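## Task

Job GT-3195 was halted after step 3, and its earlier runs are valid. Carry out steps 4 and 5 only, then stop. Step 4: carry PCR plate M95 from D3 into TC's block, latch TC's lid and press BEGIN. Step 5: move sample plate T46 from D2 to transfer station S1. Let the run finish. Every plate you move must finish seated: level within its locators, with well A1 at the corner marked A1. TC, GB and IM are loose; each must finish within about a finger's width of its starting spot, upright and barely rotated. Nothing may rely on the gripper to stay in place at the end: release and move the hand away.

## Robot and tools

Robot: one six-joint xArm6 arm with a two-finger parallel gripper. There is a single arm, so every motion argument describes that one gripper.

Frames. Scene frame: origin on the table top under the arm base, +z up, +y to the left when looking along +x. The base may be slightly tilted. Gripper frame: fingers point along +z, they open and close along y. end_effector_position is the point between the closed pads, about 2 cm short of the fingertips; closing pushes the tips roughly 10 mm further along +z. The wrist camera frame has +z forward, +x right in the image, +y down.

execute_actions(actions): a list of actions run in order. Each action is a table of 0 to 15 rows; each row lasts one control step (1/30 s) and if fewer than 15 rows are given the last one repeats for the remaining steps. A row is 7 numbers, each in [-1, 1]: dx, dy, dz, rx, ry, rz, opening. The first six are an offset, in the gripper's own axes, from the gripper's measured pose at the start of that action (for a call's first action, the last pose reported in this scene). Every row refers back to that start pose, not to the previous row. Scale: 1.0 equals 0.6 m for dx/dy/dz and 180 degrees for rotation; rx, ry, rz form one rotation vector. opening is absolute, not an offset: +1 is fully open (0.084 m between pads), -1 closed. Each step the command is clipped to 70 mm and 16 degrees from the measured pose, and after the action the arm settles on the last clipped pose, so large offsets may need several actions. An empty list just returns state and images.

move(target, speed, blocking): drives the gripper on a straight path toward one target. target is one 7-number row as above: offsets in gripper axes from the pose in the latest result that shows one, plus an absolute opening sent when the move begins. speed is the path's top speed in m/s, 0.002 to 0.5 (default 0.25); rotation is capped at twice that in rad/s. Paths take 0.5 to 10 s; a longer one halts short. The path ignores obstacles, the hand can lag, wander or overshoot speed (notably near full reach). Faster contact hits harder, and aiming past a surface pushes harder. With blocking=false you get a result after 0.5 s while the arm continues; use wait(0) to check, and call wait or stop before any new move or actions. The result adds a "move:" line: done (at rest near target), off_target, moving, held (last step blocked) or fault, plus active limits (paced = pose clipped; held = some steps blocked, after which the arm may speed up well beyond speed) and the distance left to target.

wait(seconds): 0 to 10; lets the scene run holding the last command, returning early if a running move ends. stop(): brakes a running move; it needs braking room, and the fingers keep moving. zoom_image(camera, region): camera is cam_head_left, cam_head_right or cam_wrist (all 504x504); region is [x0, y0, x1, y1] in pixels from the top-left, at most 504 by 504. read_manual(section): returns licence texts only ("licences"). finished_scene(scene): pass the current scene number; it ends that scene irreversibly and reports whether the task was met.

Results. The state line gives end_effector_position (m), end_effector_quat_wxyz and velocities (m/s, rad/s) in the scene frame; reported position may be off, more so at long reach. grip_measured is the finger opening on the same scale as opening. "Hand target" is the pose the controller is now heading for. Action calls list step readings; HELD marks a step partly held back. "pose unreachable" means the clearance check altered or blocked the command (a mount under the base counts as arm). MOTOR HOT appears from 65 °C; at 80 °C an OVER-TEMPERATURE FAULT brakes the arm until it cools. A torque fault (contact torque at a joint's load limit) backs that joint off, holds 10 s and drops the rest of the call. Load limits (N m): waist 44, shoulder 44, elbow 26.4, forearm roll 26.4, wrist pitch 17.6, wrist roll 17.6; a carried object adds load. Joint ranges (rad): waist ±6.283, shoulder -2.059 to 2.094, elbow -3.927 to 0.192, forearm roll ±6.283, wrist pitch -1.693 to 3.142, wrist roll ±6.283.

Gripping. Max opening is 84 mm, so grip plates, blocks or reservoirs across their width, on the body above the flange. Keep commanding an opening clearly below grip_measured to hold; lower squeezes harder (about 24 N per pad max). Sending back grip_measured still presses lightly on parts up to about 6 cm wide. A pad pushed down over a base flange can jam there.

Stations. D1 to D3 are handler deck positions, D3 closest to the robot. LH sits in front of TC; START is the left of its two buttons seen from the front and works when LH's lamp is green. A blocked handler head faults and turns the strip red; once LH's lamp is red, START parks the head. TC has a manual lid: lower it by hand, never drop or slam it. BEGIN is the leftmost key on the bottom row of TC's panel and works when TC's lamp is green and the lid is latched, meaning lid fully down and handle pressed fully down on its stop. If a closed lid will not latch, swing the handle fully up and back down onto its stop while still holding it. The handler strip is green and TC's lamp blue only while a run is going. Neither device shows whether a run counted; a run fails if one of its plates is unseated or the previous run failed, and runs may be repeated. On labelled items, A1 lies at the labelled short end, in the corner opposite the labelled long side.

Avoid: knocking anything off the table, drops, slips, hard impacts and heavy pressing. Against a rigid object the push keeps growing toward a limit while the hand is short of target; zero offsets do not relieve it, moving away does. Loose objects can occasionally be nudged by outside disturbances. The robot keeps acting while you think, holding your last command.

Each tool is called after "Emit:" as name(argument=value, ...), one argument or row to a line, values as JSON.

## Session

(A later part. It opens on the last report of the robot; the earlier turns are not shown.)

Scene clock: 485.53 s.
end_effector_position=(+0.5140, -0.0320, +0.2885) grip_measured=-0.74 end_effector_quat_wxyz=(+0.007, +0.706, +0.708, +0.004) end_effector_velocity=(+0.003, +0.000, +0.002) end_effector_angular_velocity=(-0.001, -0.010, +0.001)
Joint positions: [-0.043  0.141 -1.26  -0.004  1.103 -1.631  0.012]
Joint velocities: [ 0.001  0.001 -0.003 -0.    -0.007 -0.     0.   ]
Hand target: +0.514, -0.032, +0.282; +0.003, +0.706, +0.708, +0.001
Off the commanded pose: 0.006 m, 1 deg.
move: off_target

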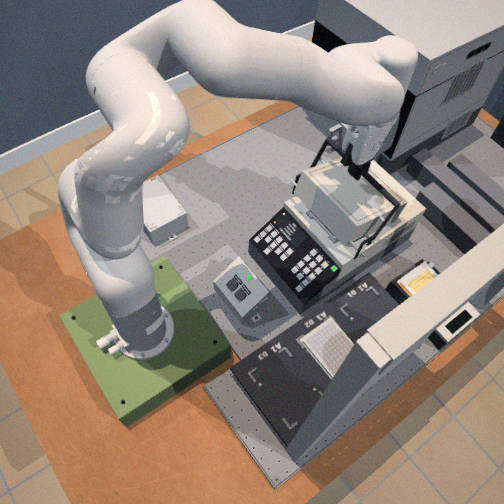

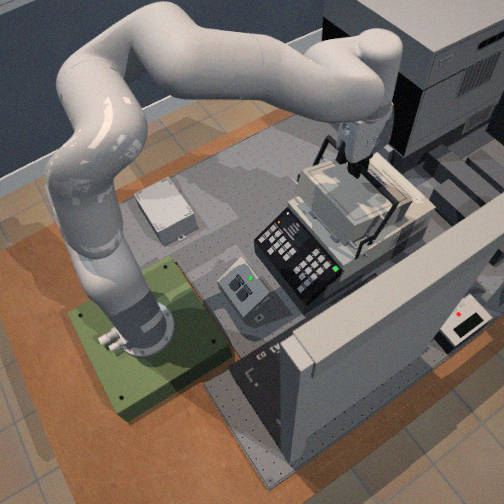

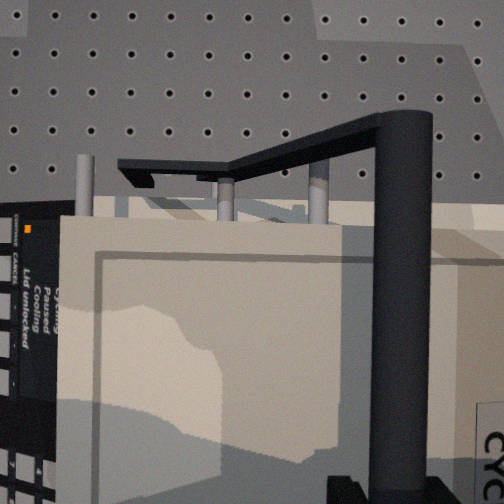

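Emit:
move(
  target=[0,-0.07,0.008,0.003,0,0,-1],
  speed=0.025,
)

Emit:
move(
  target=[0,-0.055,0.035,0,0,0,-1],
  speed=0.025,
)

Emit:
move(
  target=[0,-0.02,0.04,0,0,0,-1],
  speed=0.02,
)

Scene clock: 491.70 s.
end_effector_position=(+0.4727, -0.0322, +0.2840) grip_measured=-0.74 end_effector_quat_wxyz=(+0.004, +0.706, +0.708, +0.002) end_effector_velocity=(-0.002, -0.000, -0.002) end_effector_angular_velocity=(+0.000, +0.004, -0.002)
Joint positions: [-0.049  0.012 -1.091 -0.005  1.07  -1.636  0.012]
Joint velocities: [-0.001 -0.001  0.005 -0.     0.     0.001 -0.   ]
Hand target: +0.472, -0.032, +0.283; +0.003, +0.706, +0.708, +0.001
Off the commanded pose: 0.001 m, 0 deg.
move: done

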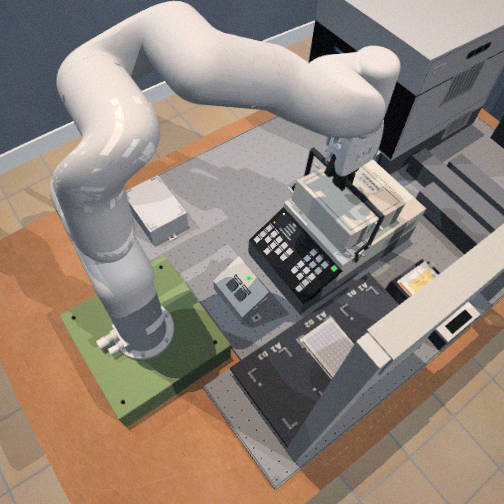

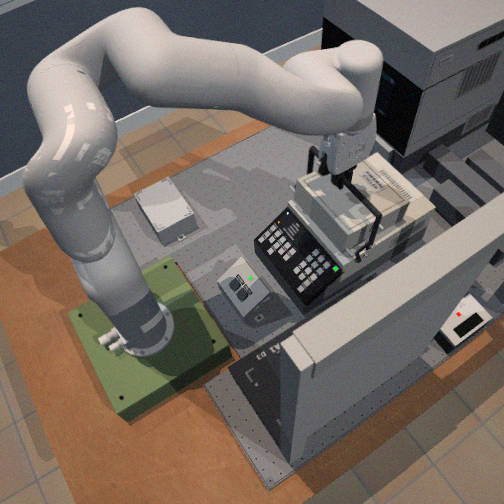

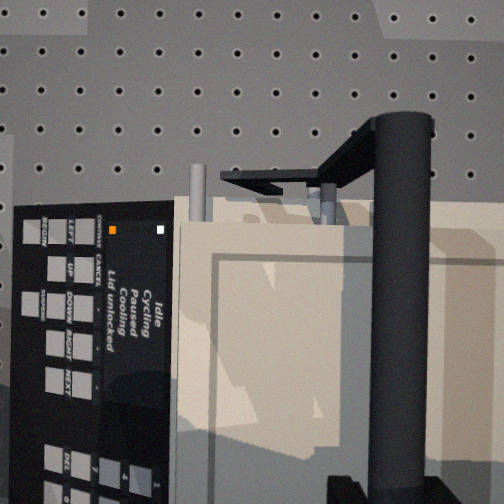

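Scene clock: 493.53 s.
end_effector_position=(+0.4429, -0.0325, +0.2696) grip_measured=-0.74 end_effector_quat_wxyz=(+0.010, +0.706, +0.708, +0.007) end_effector_velocity=(-0.000, -0.000, +0.001) end_effector_angular_velocity=(-0.001, -0.006, -0.001)
Joint positions: [-0.054 -0.083 -0.936 -0.005  0.996 -1.641  0.012]
Joint velocities: [-0.001 -0.006  0.006 -0.    -0.006  0.     0.   ]
Hand target: +0.440, -0.032, +0.263; +0.004, +0.706, +0.708, +0.002
Off the commanded pose: 0.007 m, 1 deg.
move: off_target

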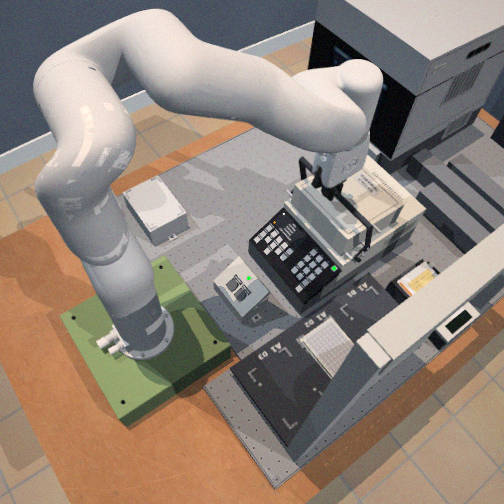

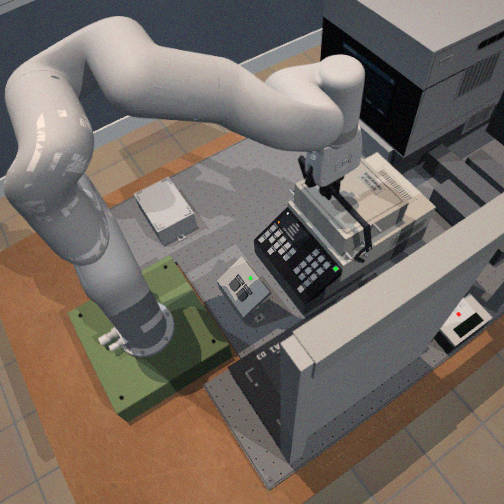

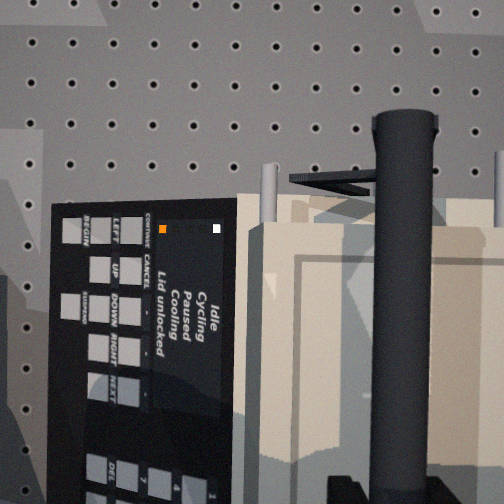

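Scene clock: 495.17 s.
end_effector_position=(+0.4319, -0.0329, +0.2477) grip_measured=-0.74 end_effector_quat_wxyz=(+0.012, +0.706, +0.708, +0.008) end_effector_velocity=(+0.001, +0.001, -0.000) end_effector_angular_velocity=(+0.000, -0.002, +0.000)
Joint positions: [-0.057 -0.096 -0.855 -0.005  0.922 -1.643  0.012]
Joint velocities: [ 0.002  0.001  0.     0.    -0.003  0.001  0.   ]
Hand target: +0.431, -0.033, +0.245; +0.010, +0.706, +0.708, +0.006
Off the commanded pose: 0.002 m, 0 deg.
move: done

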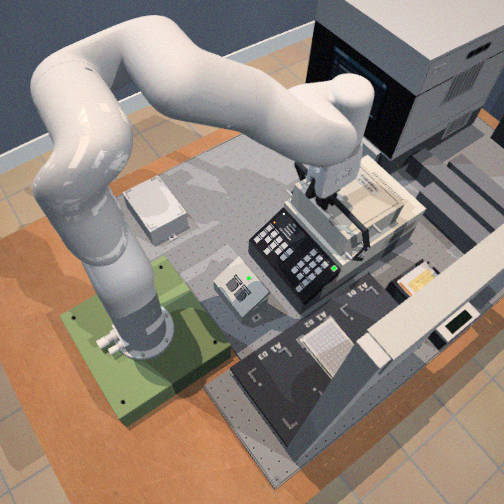

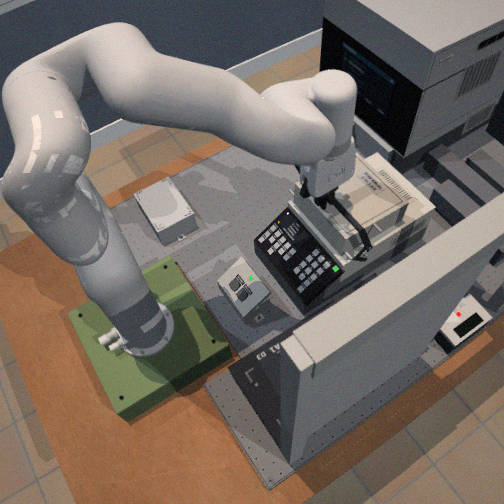

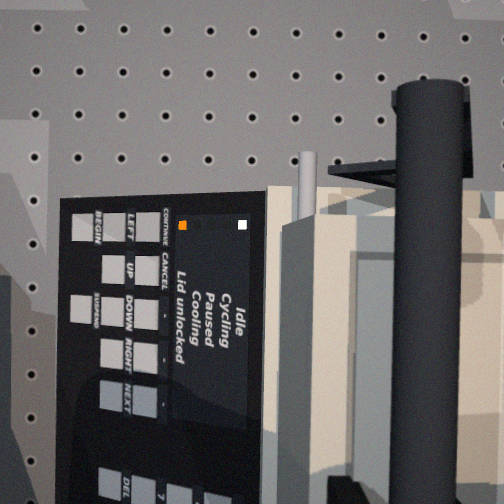

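Emit:
move(
  target=[0,-0.005,0.035,0.006,0,0,-1],
  speed=0.015,
)

Scene clock: 498.83 s.
end_effector_position=(+0.4318, -0.0330, +0.2343) grip_measured=-0.82 end_effector_quat_wxyz=(+0.011, +0.706, +0.708, +0.007) end_effector_velocity=(-0.000, -0.001, +0.001) end_effector_angular_velocity=(-0.001, -0.007, +0.000)
Joint positions: [-0.057 -0.075 -0.837 -0.007  0.885 -1.642  0.008]
Joint velocities: [-0.002 -0.006  0.006 -0.001 -0.007 -0.002  0.   ]
Hand target: +0.429, -0.033, +0.227; +0.005, +0.706, +0.708, +0.001
Off the commanded pose: 0.008 m, 1 deg.
move: off_target

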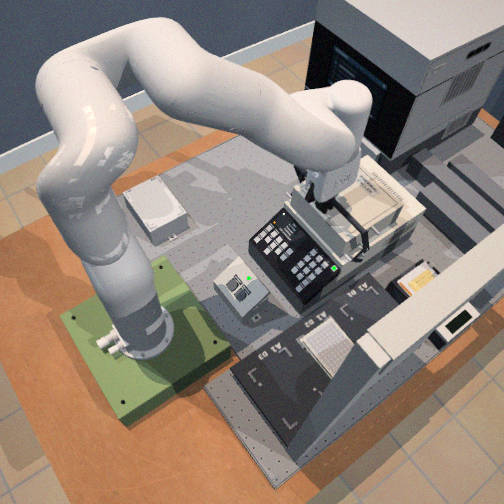

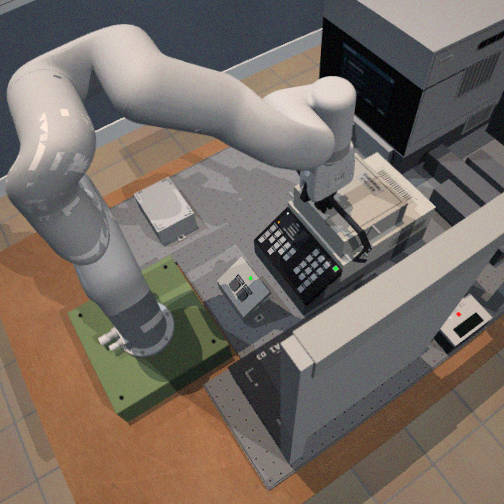

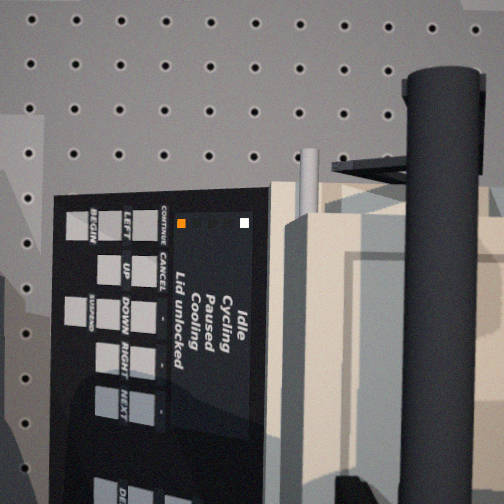

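Emit:
zoom_image(
  camera="cam_head_left",
  region=[270,150,440,290],
)

Region (270, 150, 440, 290) of cam_head_left's 504x504 image, scaled by 2.965, with more detail than that image has; it fills the top 415 rows of this view, and the rest is white.

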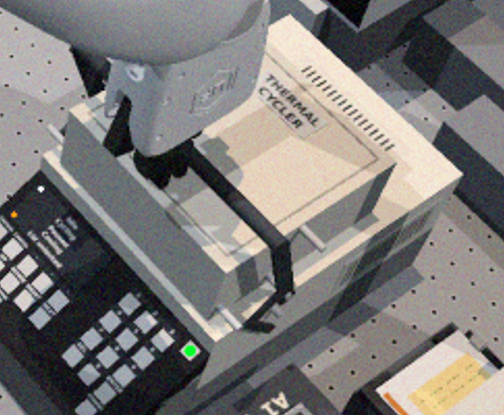

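Emit:
move(
  target=[0,-0.04,-0.004,0.006,0,0,-1],
  speed=0.015,
)

Emit:
move(
  target=[0,-0.03,0.03,0,0,0,-1],
  speed=0.015,
)

Scene clock: 510.10 s.
end_effector_position=(+0.4154, -0.0338, +0.2412) grip_measured=-0.82 end_effector_quat_wxyz=(+0.014, +0.706, +0.708, +0.008) end_effector_velocity=(-0.000, +0.001, +0.000) end_effector_angular_velocity=(+0.000, -0.001, +0.002)
Joint positions: [-0.061 -0.144 -0.783 -0.009  0.894 -1.645  0.008]
Joint velocities: [ 0.002 -0.002  0.002  0.    -0.    -0.     0.   ]
Hand target: +0.408, -0.033, +0.236; +0.005, +0.706, +0.708, +0.000
Off the commanded pose: 0.009 m, 1 deg.
move: off_target

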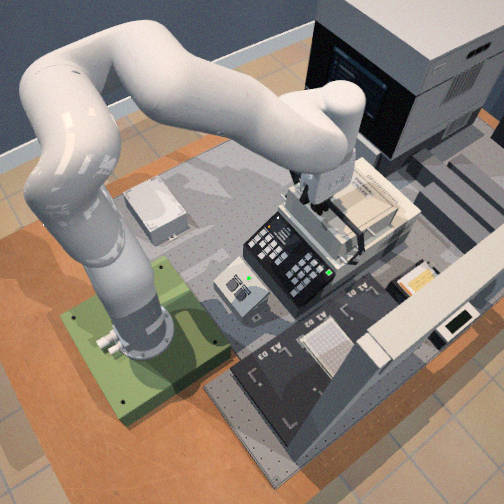

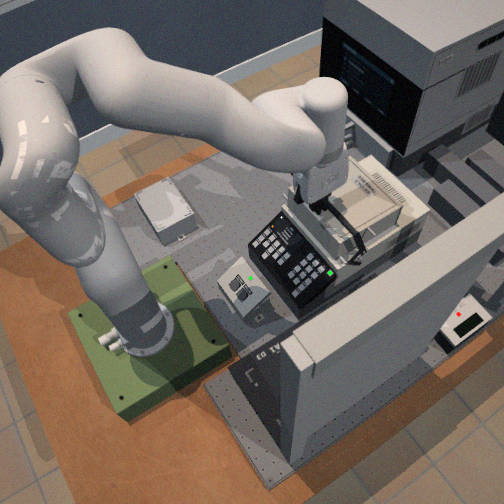

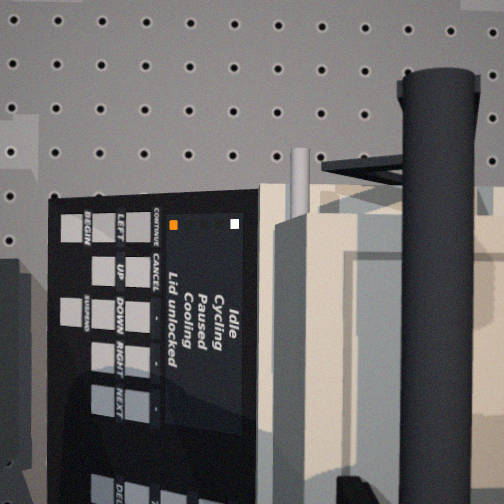

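Scene clock: 512.03 s.
end_effector_position=(+0.4118, -0.0348, +0.2344) grip_measured=-0.82 end_effector_quat_wxyz=(+0.029, +0.706, +0.708, +0.021) end_effector_velocity=(-0.001, -0.000, -0.001) end_effector_angular_velocity=(-0.000, +0.002, -0.001)
Joint positions: [-0.064 -0.173 -0.72  -0.009  0.821 -1.648  0.008]
Joint velocities: [-0.001  0.001  0.002 -0.001 -0.001  0.001 -0.   ]
Hand target: +0.398, -0.034, +0.223; +0.014, +0.706, +0.708, +0.008
Off the commanded pose: 0.018 m, 2 deg.
move: off_target

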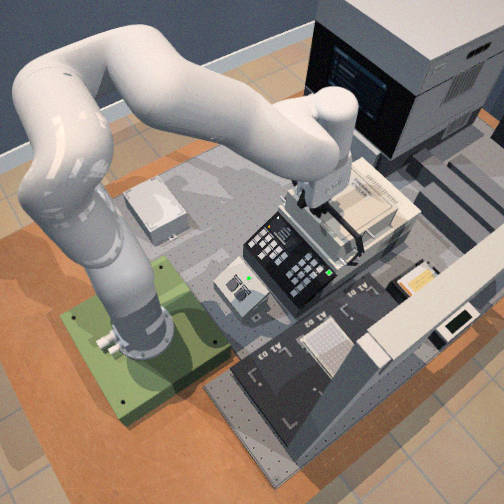

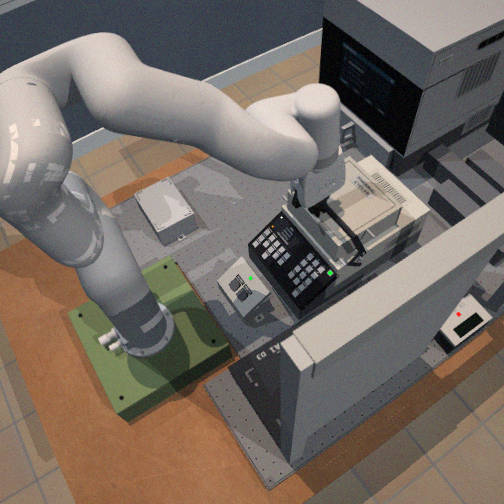

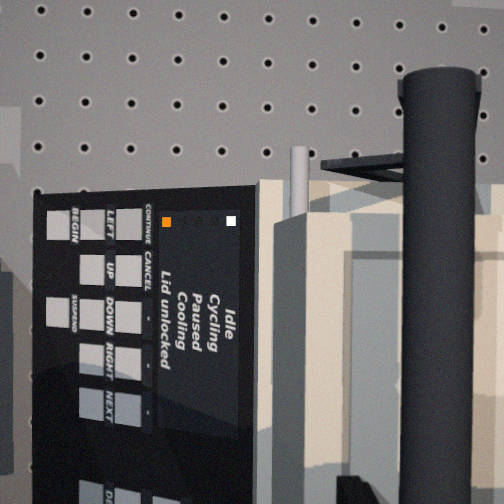

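Emit:
move(
  target=[0,0.008,-0.005,0.02,0,0,0.4],
  speed=0.02,
)

Emit:
move(
  target=[-0.25,0.08,-0.2,0,0,0,0.4],
  speed=0.1,
)

Scene clock: 528.00 s.
end_effector_position=(+0.4327, -0.0369, +0.2567) grip_measured=+0.39 end_effector_quat_wxyz=(+0.050, +0.705, +0.706, +0.038) end_effector_velocity=(-0.001, +0.000, -0.001) end_effector_angular_velocity=(+0.000, +0.003, -0.001)
Joint positions: [-0.065 -0.173 -0.774 -0.01   0.82  -1.648  0.061]
Joint velocities: [ 0.001  0.001  0.002 -0.    -0.     0.001  0.   ]
Hand target: +0.433, -0.037, +0.257; +0.050, +0.705, +0.706, +0.038
Off the commanded pose: 0.025 m, 7 deg.
TORQUE FAULT: the external load on joint 3 (elbow) reached its load limit, and the arm stopped for 10 seconds. That time counts as 20 of the actions that you can send in this scene. The arm's remaining commands of this call were not run. Joint 3 (elbow) moved back by up to 3 degrees. The arm holds there, with its grip as last carried out, and accepts commands again: back off and push less far. The arm stops again, at the same cost, whenever a joint's load reaches its limit.
move: fault

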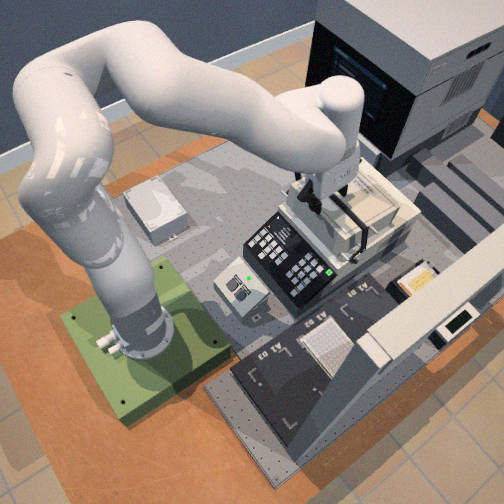

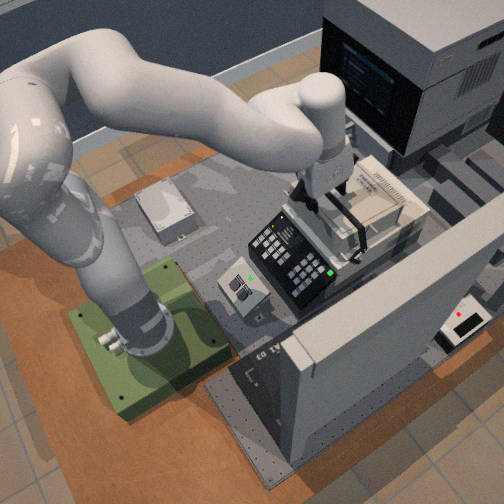

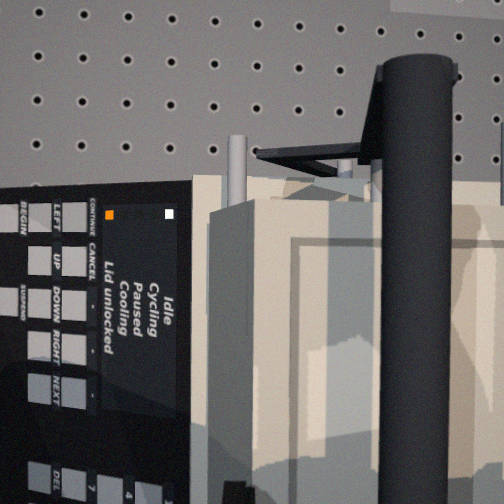

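not run: a fault stop came before this call.

Emit:
move(
  target=[0,0,-0.17,0.04,0.005,0,0.4],
  speed=0.05,
)

Emit:
move(
  target=[-0.22,0.05,0,0,0,0,0.4],
  speed=0.1,
)

Scene clock: 533.17 s.
end_effector_position=(+0.4201, -0.0352, +0.3576) grip_measured=+0.39 end_effector_quat_wxyz=(-0.000, +0.706, +0.708, -0.001) end_effector_velocity=(-0.001, +0.000, +0.001) end_effector_angular_velocity=(+0.000, +0.004, +0.000)
Joint positions: [-0.065 -0.202 -1.075 -0.002  1.278 -1.654  0.061]
Joint velocities: [ 0.     0.    -0.003 -0.     0.007  0.    -0.   ]
Hand target: +0.420, -0.035, +0.358; -0.000, +0.706, +0.708, -0.001
Off the commanded pose: 0.000 m, 0 deg.
move: done

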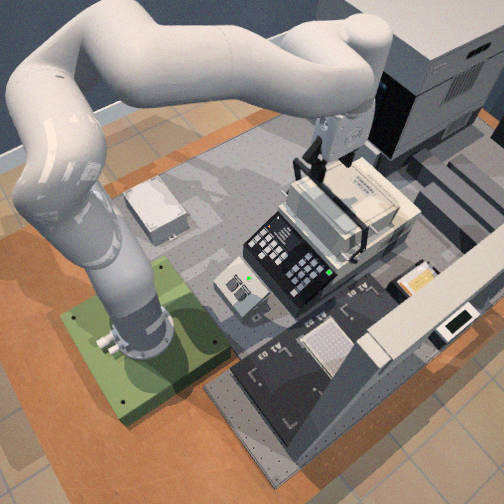

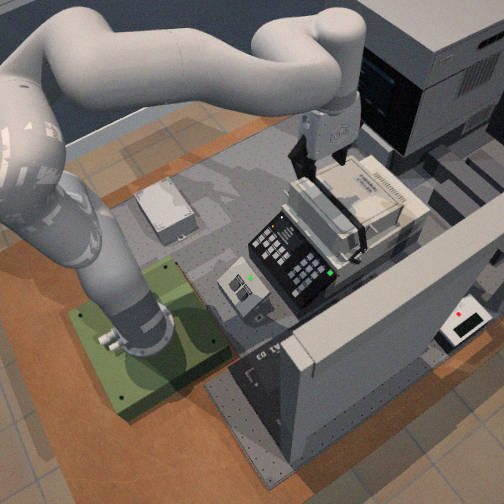

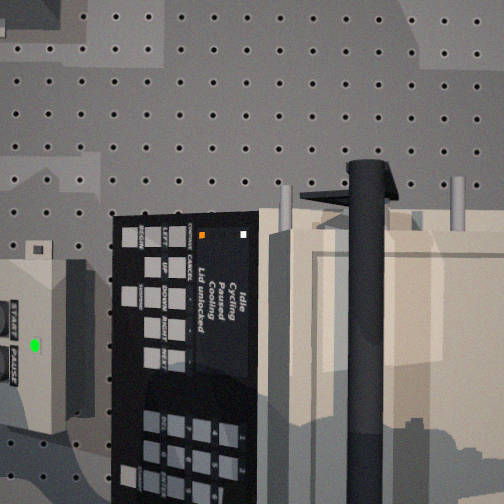

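Scene clock: 534.90 s.
end_effector_position=(+0.4507, -0.1670, +0.3578) grip_measured=+0.39 end_effector_quat_wxyz=(+0.000, +0.706, +0.708, -0.001) end_effector_velocity=(+0.000, -0.001, +0.000) end_effector_angular_velocity=(+0.000, +0.000, +0.001)
Joint positions: [-0.336  0.    -1.293 -0.003  1.292 -1.925  0.061]
Joint velocities: [-0.001  0.002 -0.002 -0.     0.001 -0.001  0.   ]
Hand target: +0.451, -0.167, +0.358; -0.000, +0.706, +0.708, -0.001
Off the commanded pose: 0.000 m, 0 deg.
move: done

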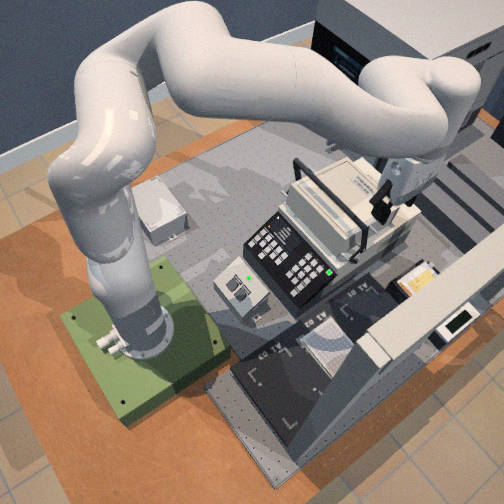

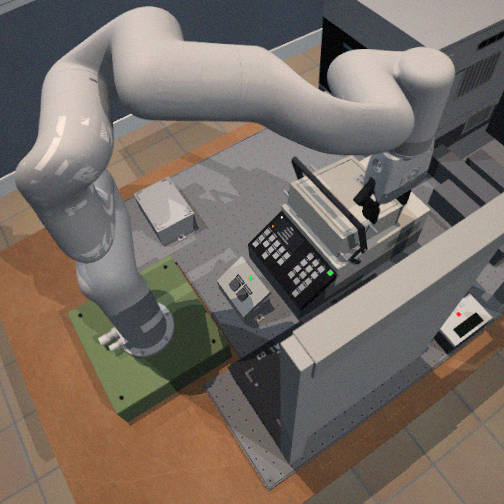

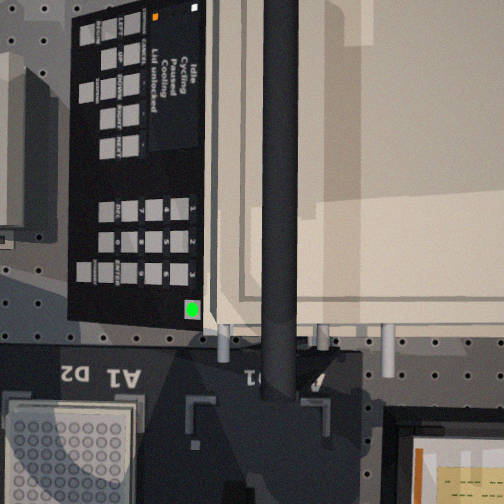

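Emit:
zoom_image(
  camera="cam_head_left",
  region=[270,150,430,290],
)

Region (270, 150, 430, 290) of cam_head_left's 504x504 image, scaled by 3.150, with more detail than that image has; it fills the top 441 rows of this view, and the rest is white.

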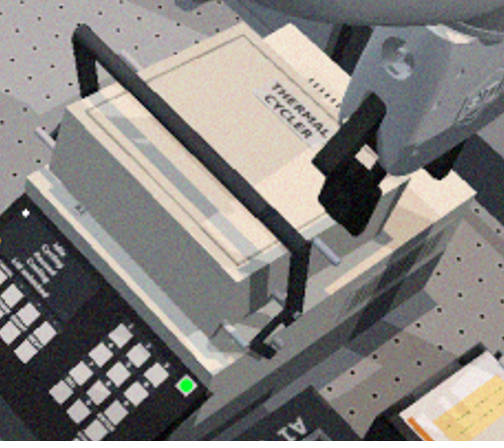

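Emit:
move(
  target=[0.225,-0.043,0.05,0,0,0,-0.2],
  speed=0.1,
)

Emit:
move(
  target=[0,0,0.11,0,0,0,-0.2],
  speed=0.03,
)

Emit:
move(
  target=[0,0.1,0,0,0,0,-0.2],
  speed=0.02,
)

Scene clock: 552.13 s.
end_effector_position=(+0.4243, -0.0323, +0.3278) grip_measured=-0.22 end_effector_quat_wxyz=(-0.000, +0.706, +0.708, -0.001) end_effector_velocity=(-0.001, +0.002, -0.002) end_effector_angular_velocity=(-0.000, +0.003, -0.000)
Joint positions: [-0.058 -0.177 -1.015 -0.002  1.192 -1.646  0.035]
Joint velocities: [ 0.004  0.001  0.003 -0.    -0.001  0.004  0.   ]
Hand target: +0.424, -0.032, +0.328; -0.000, +0.706, +0.708, -0.001
Off the commanded pose: 0.000 m, 0 deg.
move: done

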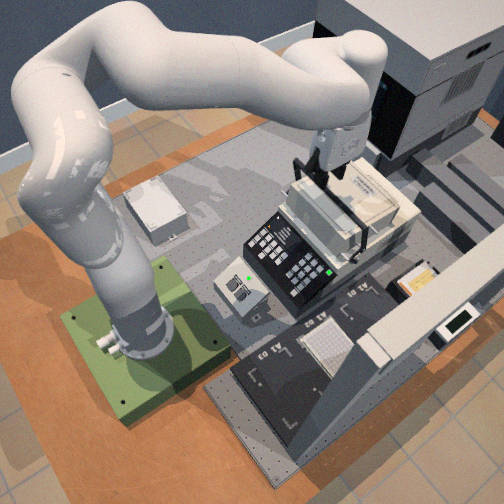

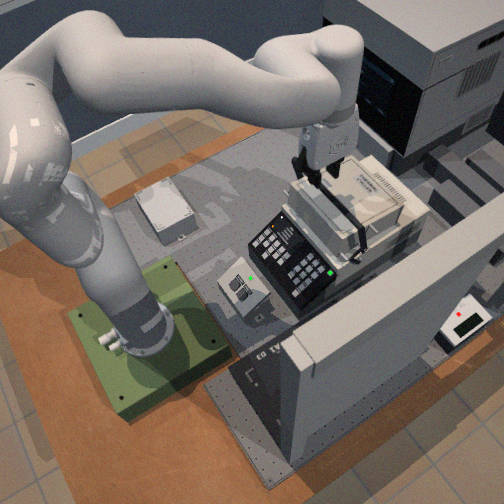

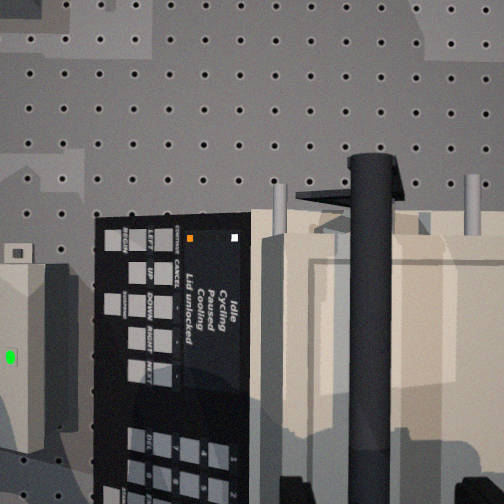

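Scene clock: 554.63 s.
end_effector_position=(+0.4242, -0.0324, +0.2619) grip_measured=-0.22 end_effector_quat_wxyz=(-0.000, +0.706, +0.708, -0.000) end_effector_velocity=(+0.001, -0.001, +0.001) end_effector_angular_velocity=(-0.000, -0.004, -0.001)
Joint positions: [-0.058 -0.12  -0.88  -0.002  1.    -1.646  0.035]
Joint velocities: [-0.001 -0.001  0.     0.    -0.003 -0.    -0.   ]
Hand target: +0.424, -0.032, +0.262; -0.000, +0.706, +0.708, -0.001
Off the commanded pose: 0.000 m, 0 deg.
move: done

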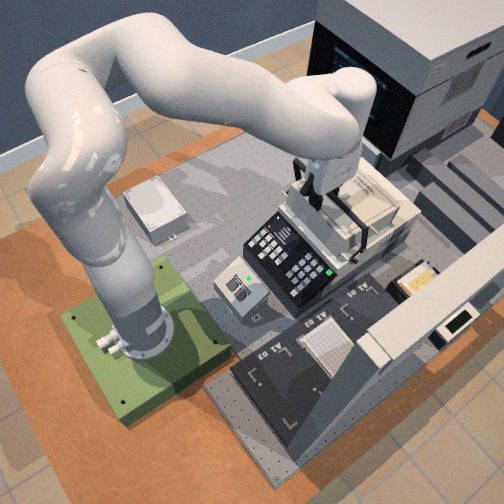

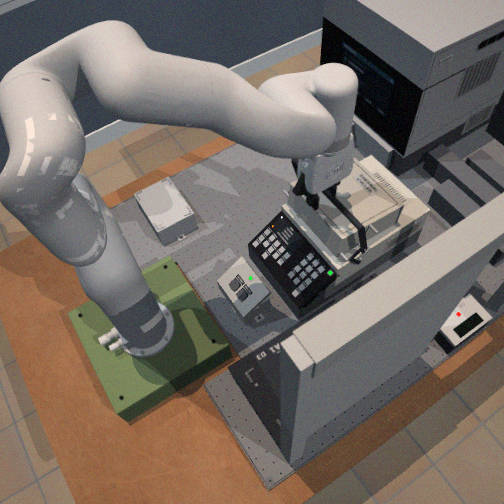

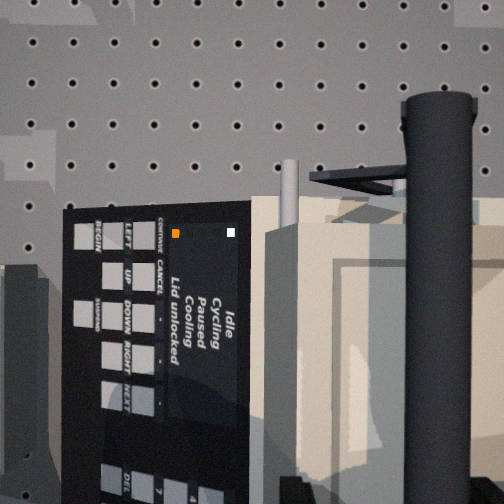

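Scene clock: 557.90 s.
end_effector_position=(+0.4839, -0.0321, +0.2615) grip_measured=-0.21 end_effector_quat_wxyz=(-0.000, +0.706, +0.708, -0.001) end_effector_velocity=(+0.001, -0.001, +0.002) end_effector_angular_velocity=(-0.001, -0.004, +0.001)
Joint positions: [-0.048  0.079 -1.106 -0.002  1.028 -1.636  0.035]
Joint velocities: [-0.001 -0.001 -0.004 -0.001  0.001 -0.001 -0.   ]
Hand target: +0.484, -0.032, +0.262; -0.000, +0.706, +0.708, -0.000
Off the commanded pose: 0.000 m, 0 deg.
move: done

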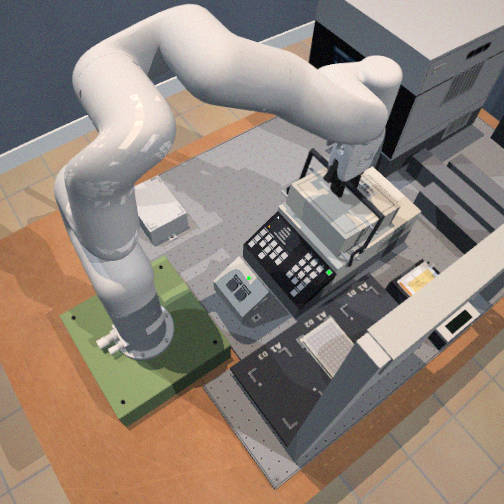

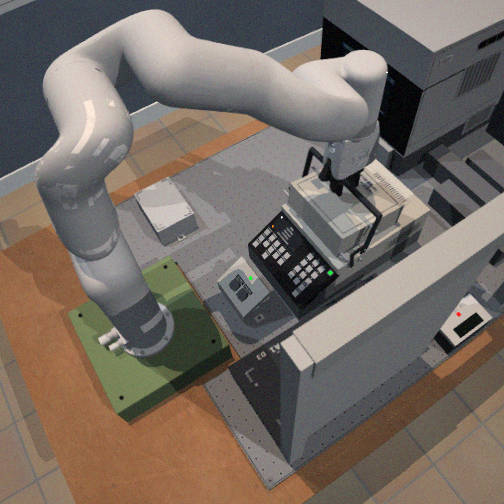

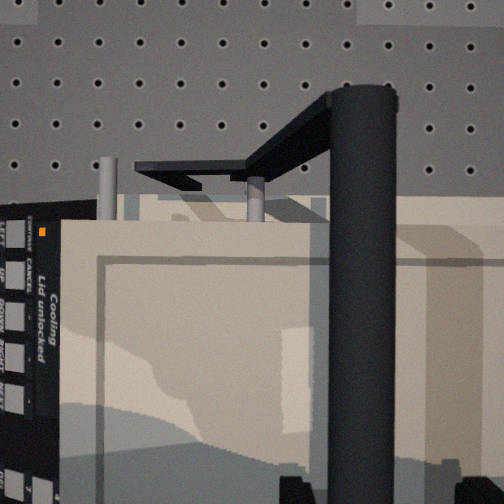

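Emit:
move(
  target=[0,0.06,0,0,0,0,-0.6],
  speed=0.012,
)

Scene clock: 565.27 s.
end_effector_position=(+0.5194, -0.0319, +0.2610) grip_measured=+0.60 end_effector_quat_wxyz=(-0.001, +0.706, +0.708, -0.001) end_effector_velocity=(+0.000, +0.000, -0.000) end_effector_angular_velocity=(-0.000, -0.001, +0.001)
Joint positions: [-0.044  0.198 -1.257 -0.002  1.062 -1.632  0.069]
Joint velocities: [ 0.     0.     0.    -0.    -0.001 -0.     0.   ]
Hand target: +0.520, -0.032, +0.261; -0.000, +0.706, +0.708, -0.001
Off the commanded pose: 0.001 m, 0 deg.
move: done

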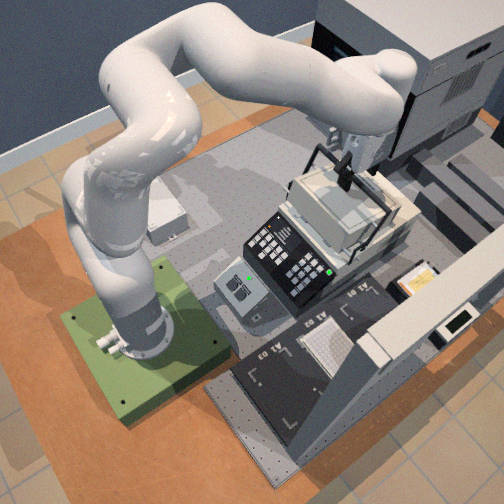

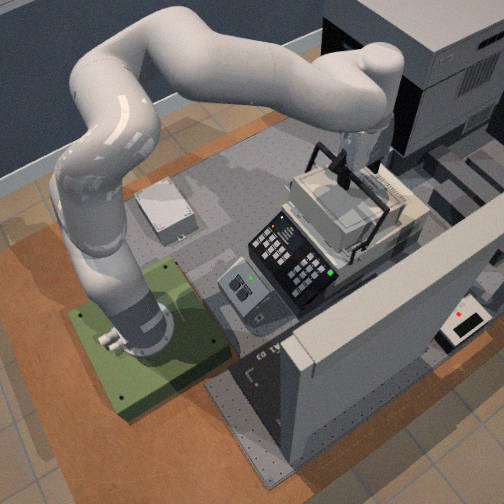

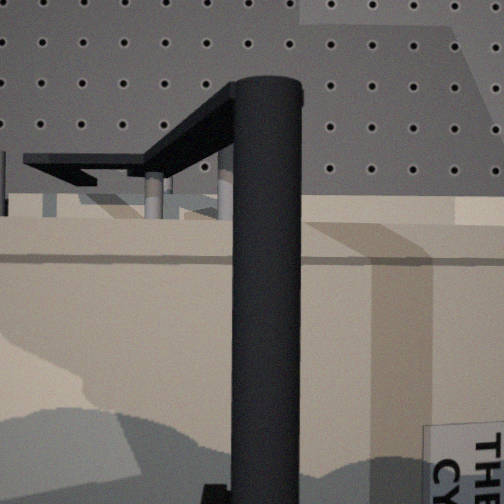

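Emit:
move(
  target=[0,-0.055,0.02,0,0,0,-0.2],
  speed=0.02,
)

Emit:
move(
  target=[0,0,0.035,0,0,0,-0.2],
  speed=0.01,
)

Scene clock: 569.73 s.
end_effector_position=(+0.4864, -0.0320, +0.2492) grip_measured=-0.22 end_effector_quat_wxyz=(-0.001, +0.706, +0.708, -0.001) end_effector_velocity=(-0.001, -0.001, -0.001) end_effector_angular_velocity=(+0.000, +0.002, -0.000)
Joint positions: [-0.048  0.103 -1.099 -0.002  0.999 -1.636  0.035]
Joint velocities: [-0.002 -0.001  0.004  0.    -0.001 -0.002 -0.   ]
Hand target: +0.486, -0.032, +0.249; -0.001, +0.706, +0.708, -0.001
Off the commanded pose: 0.000 m, 0 deg.
move: done

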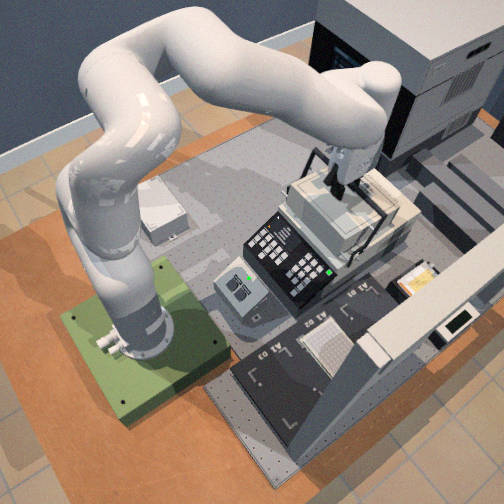

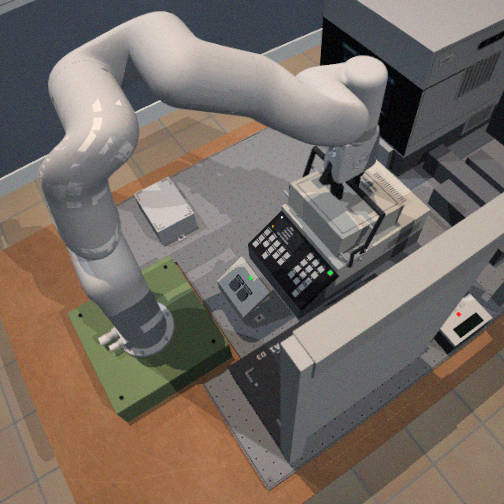

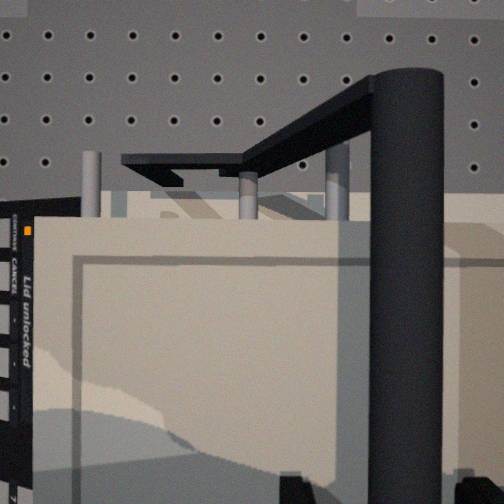

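Scene clock: 572.07 s.
end_effector_position=(+0.4897, -0.0323, +0.2389) grip_measured=-0.19 end_effector_quat_wxyz=(+0.007, +0.706, +0.708, +0.006) end_effector_velocity=(+0.001, -0.000, +0.001) end_effector_angular_velocity=(-0.001, -0.008, +0.001)
Joint positions: [-0.048  0.111 -1.073 -0.002  0.943 -1.636  0.036]
Joint velocities: [-0.001 -0.003  0.002  0.    -0.007 -0.002  0.   ]
Hand target: +0.486, -0.032, +0.228; -0.001, +0.706, +0.708, -0.001
Off the commanded pose: 0.011 m, 1 deg.
move: off_target

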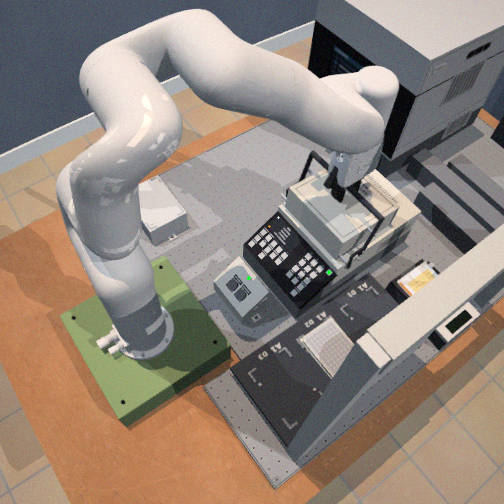

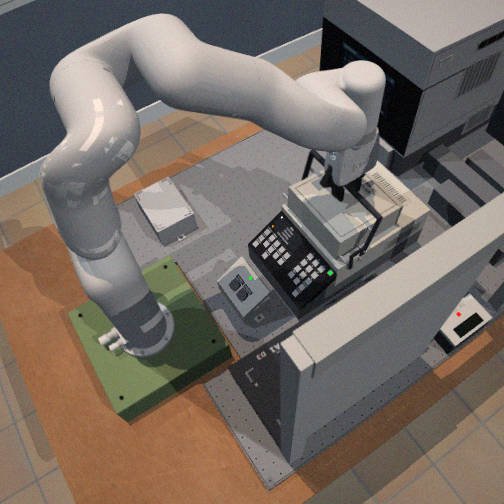

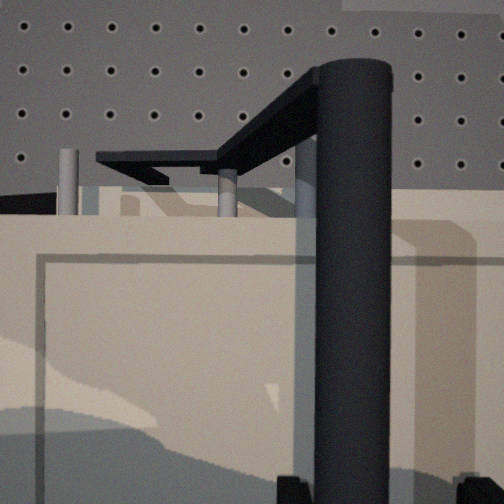

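Emit:
move(
  target=[0,-0.06,0.006,0.003,0,0,-0.2],
  speed=0.015,
)

Emit:
move(
  target=[0,-0.055,0.008,0,0,0,-0.2],
  speed=0.015,
)

Scene clock: 577.40 s.
end_effector_position=(+0.4598, -0.0328, +0.2407) grip_measured=-0.22 end_effector_quat_wxyz=(+0.010, +0.706, +0.708, +0.008) end_effector_velocity=(-0.001, -0.001, -0.000) end_effector_angular_velocity=(+0.000, -0.001, -0.002)
Joint positions: [-0.053  0.007 -0.95  -0.003  0.917 -1.64   0.034]
Joint velocities: [-0.002 -0.003  0.005  0.    -0.003  0.     0.   ]
Hand target: +0.454, -0.032, +0.235; +0.004, +0.706, +0.708, +0.002
Off the commanded pose: 0.009 m, 1 deg.
move: off_target

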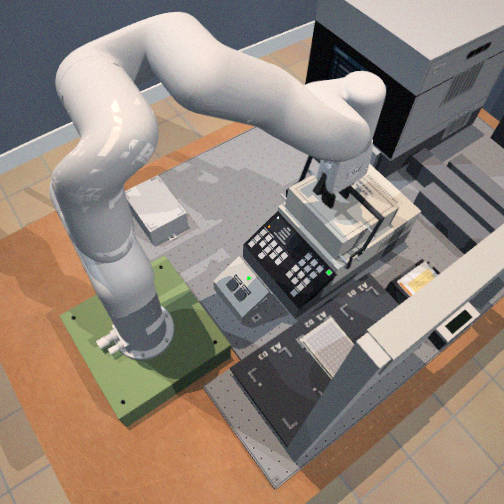

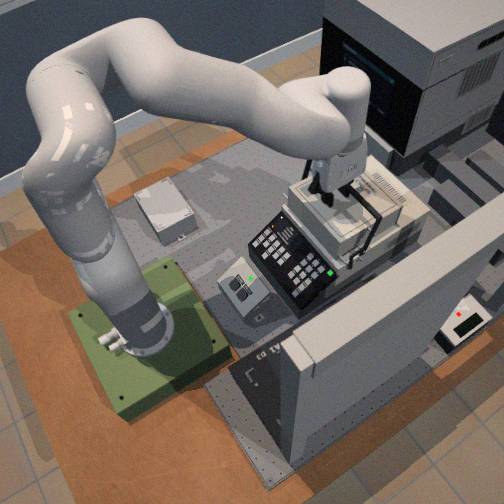

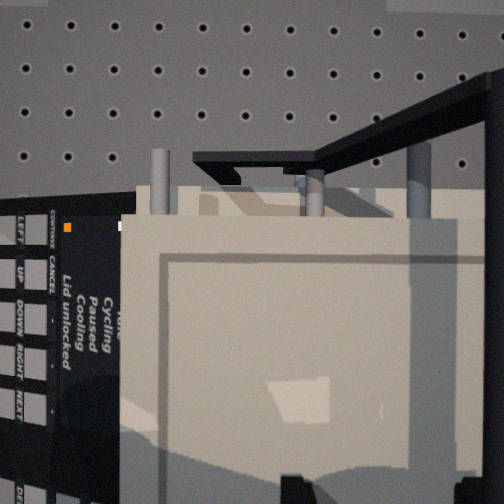

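Scene clock: 579.83 s.
end_effector_position=(+0.4332, -0.0335, +0.2409) grip_measured=-0.22 end_effector_quat_wxyz=(+0.016, +0.706, +0.708, +0.013) end_effector_velocity=(-0.001, +0.000, +0.000) end_effector_angular_velocity=(-0.000, -0.002, +0.001)
Joint positions: [-0.059 -0.092 -0.835 -0.003  0.883 -1.646  0.034]
Joint velocities: [ 0.    -0.003  0.003  0.    -0.002 -0.001 -0.   ]
Hand target: +0.427, -0.033, +0.235; +0.010, +0.706, +0.708, +0.008
Off the commanded pose: 0.009 m, 1 deg.
move: off_target

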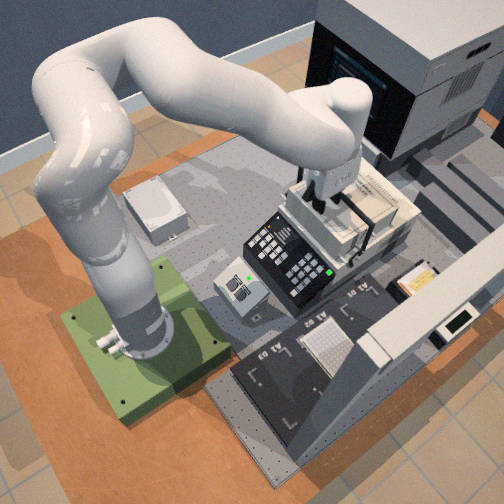

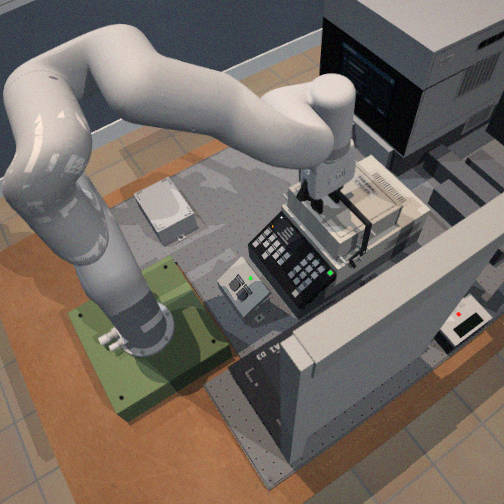

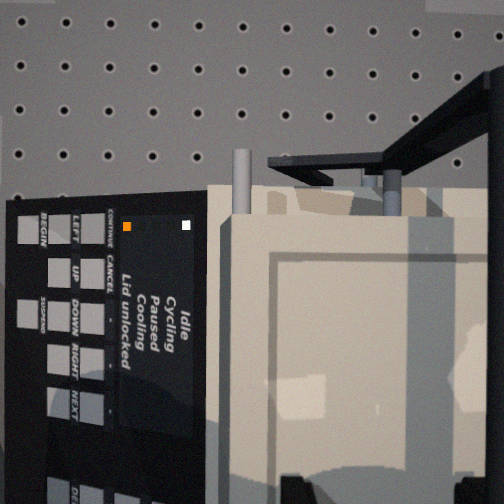

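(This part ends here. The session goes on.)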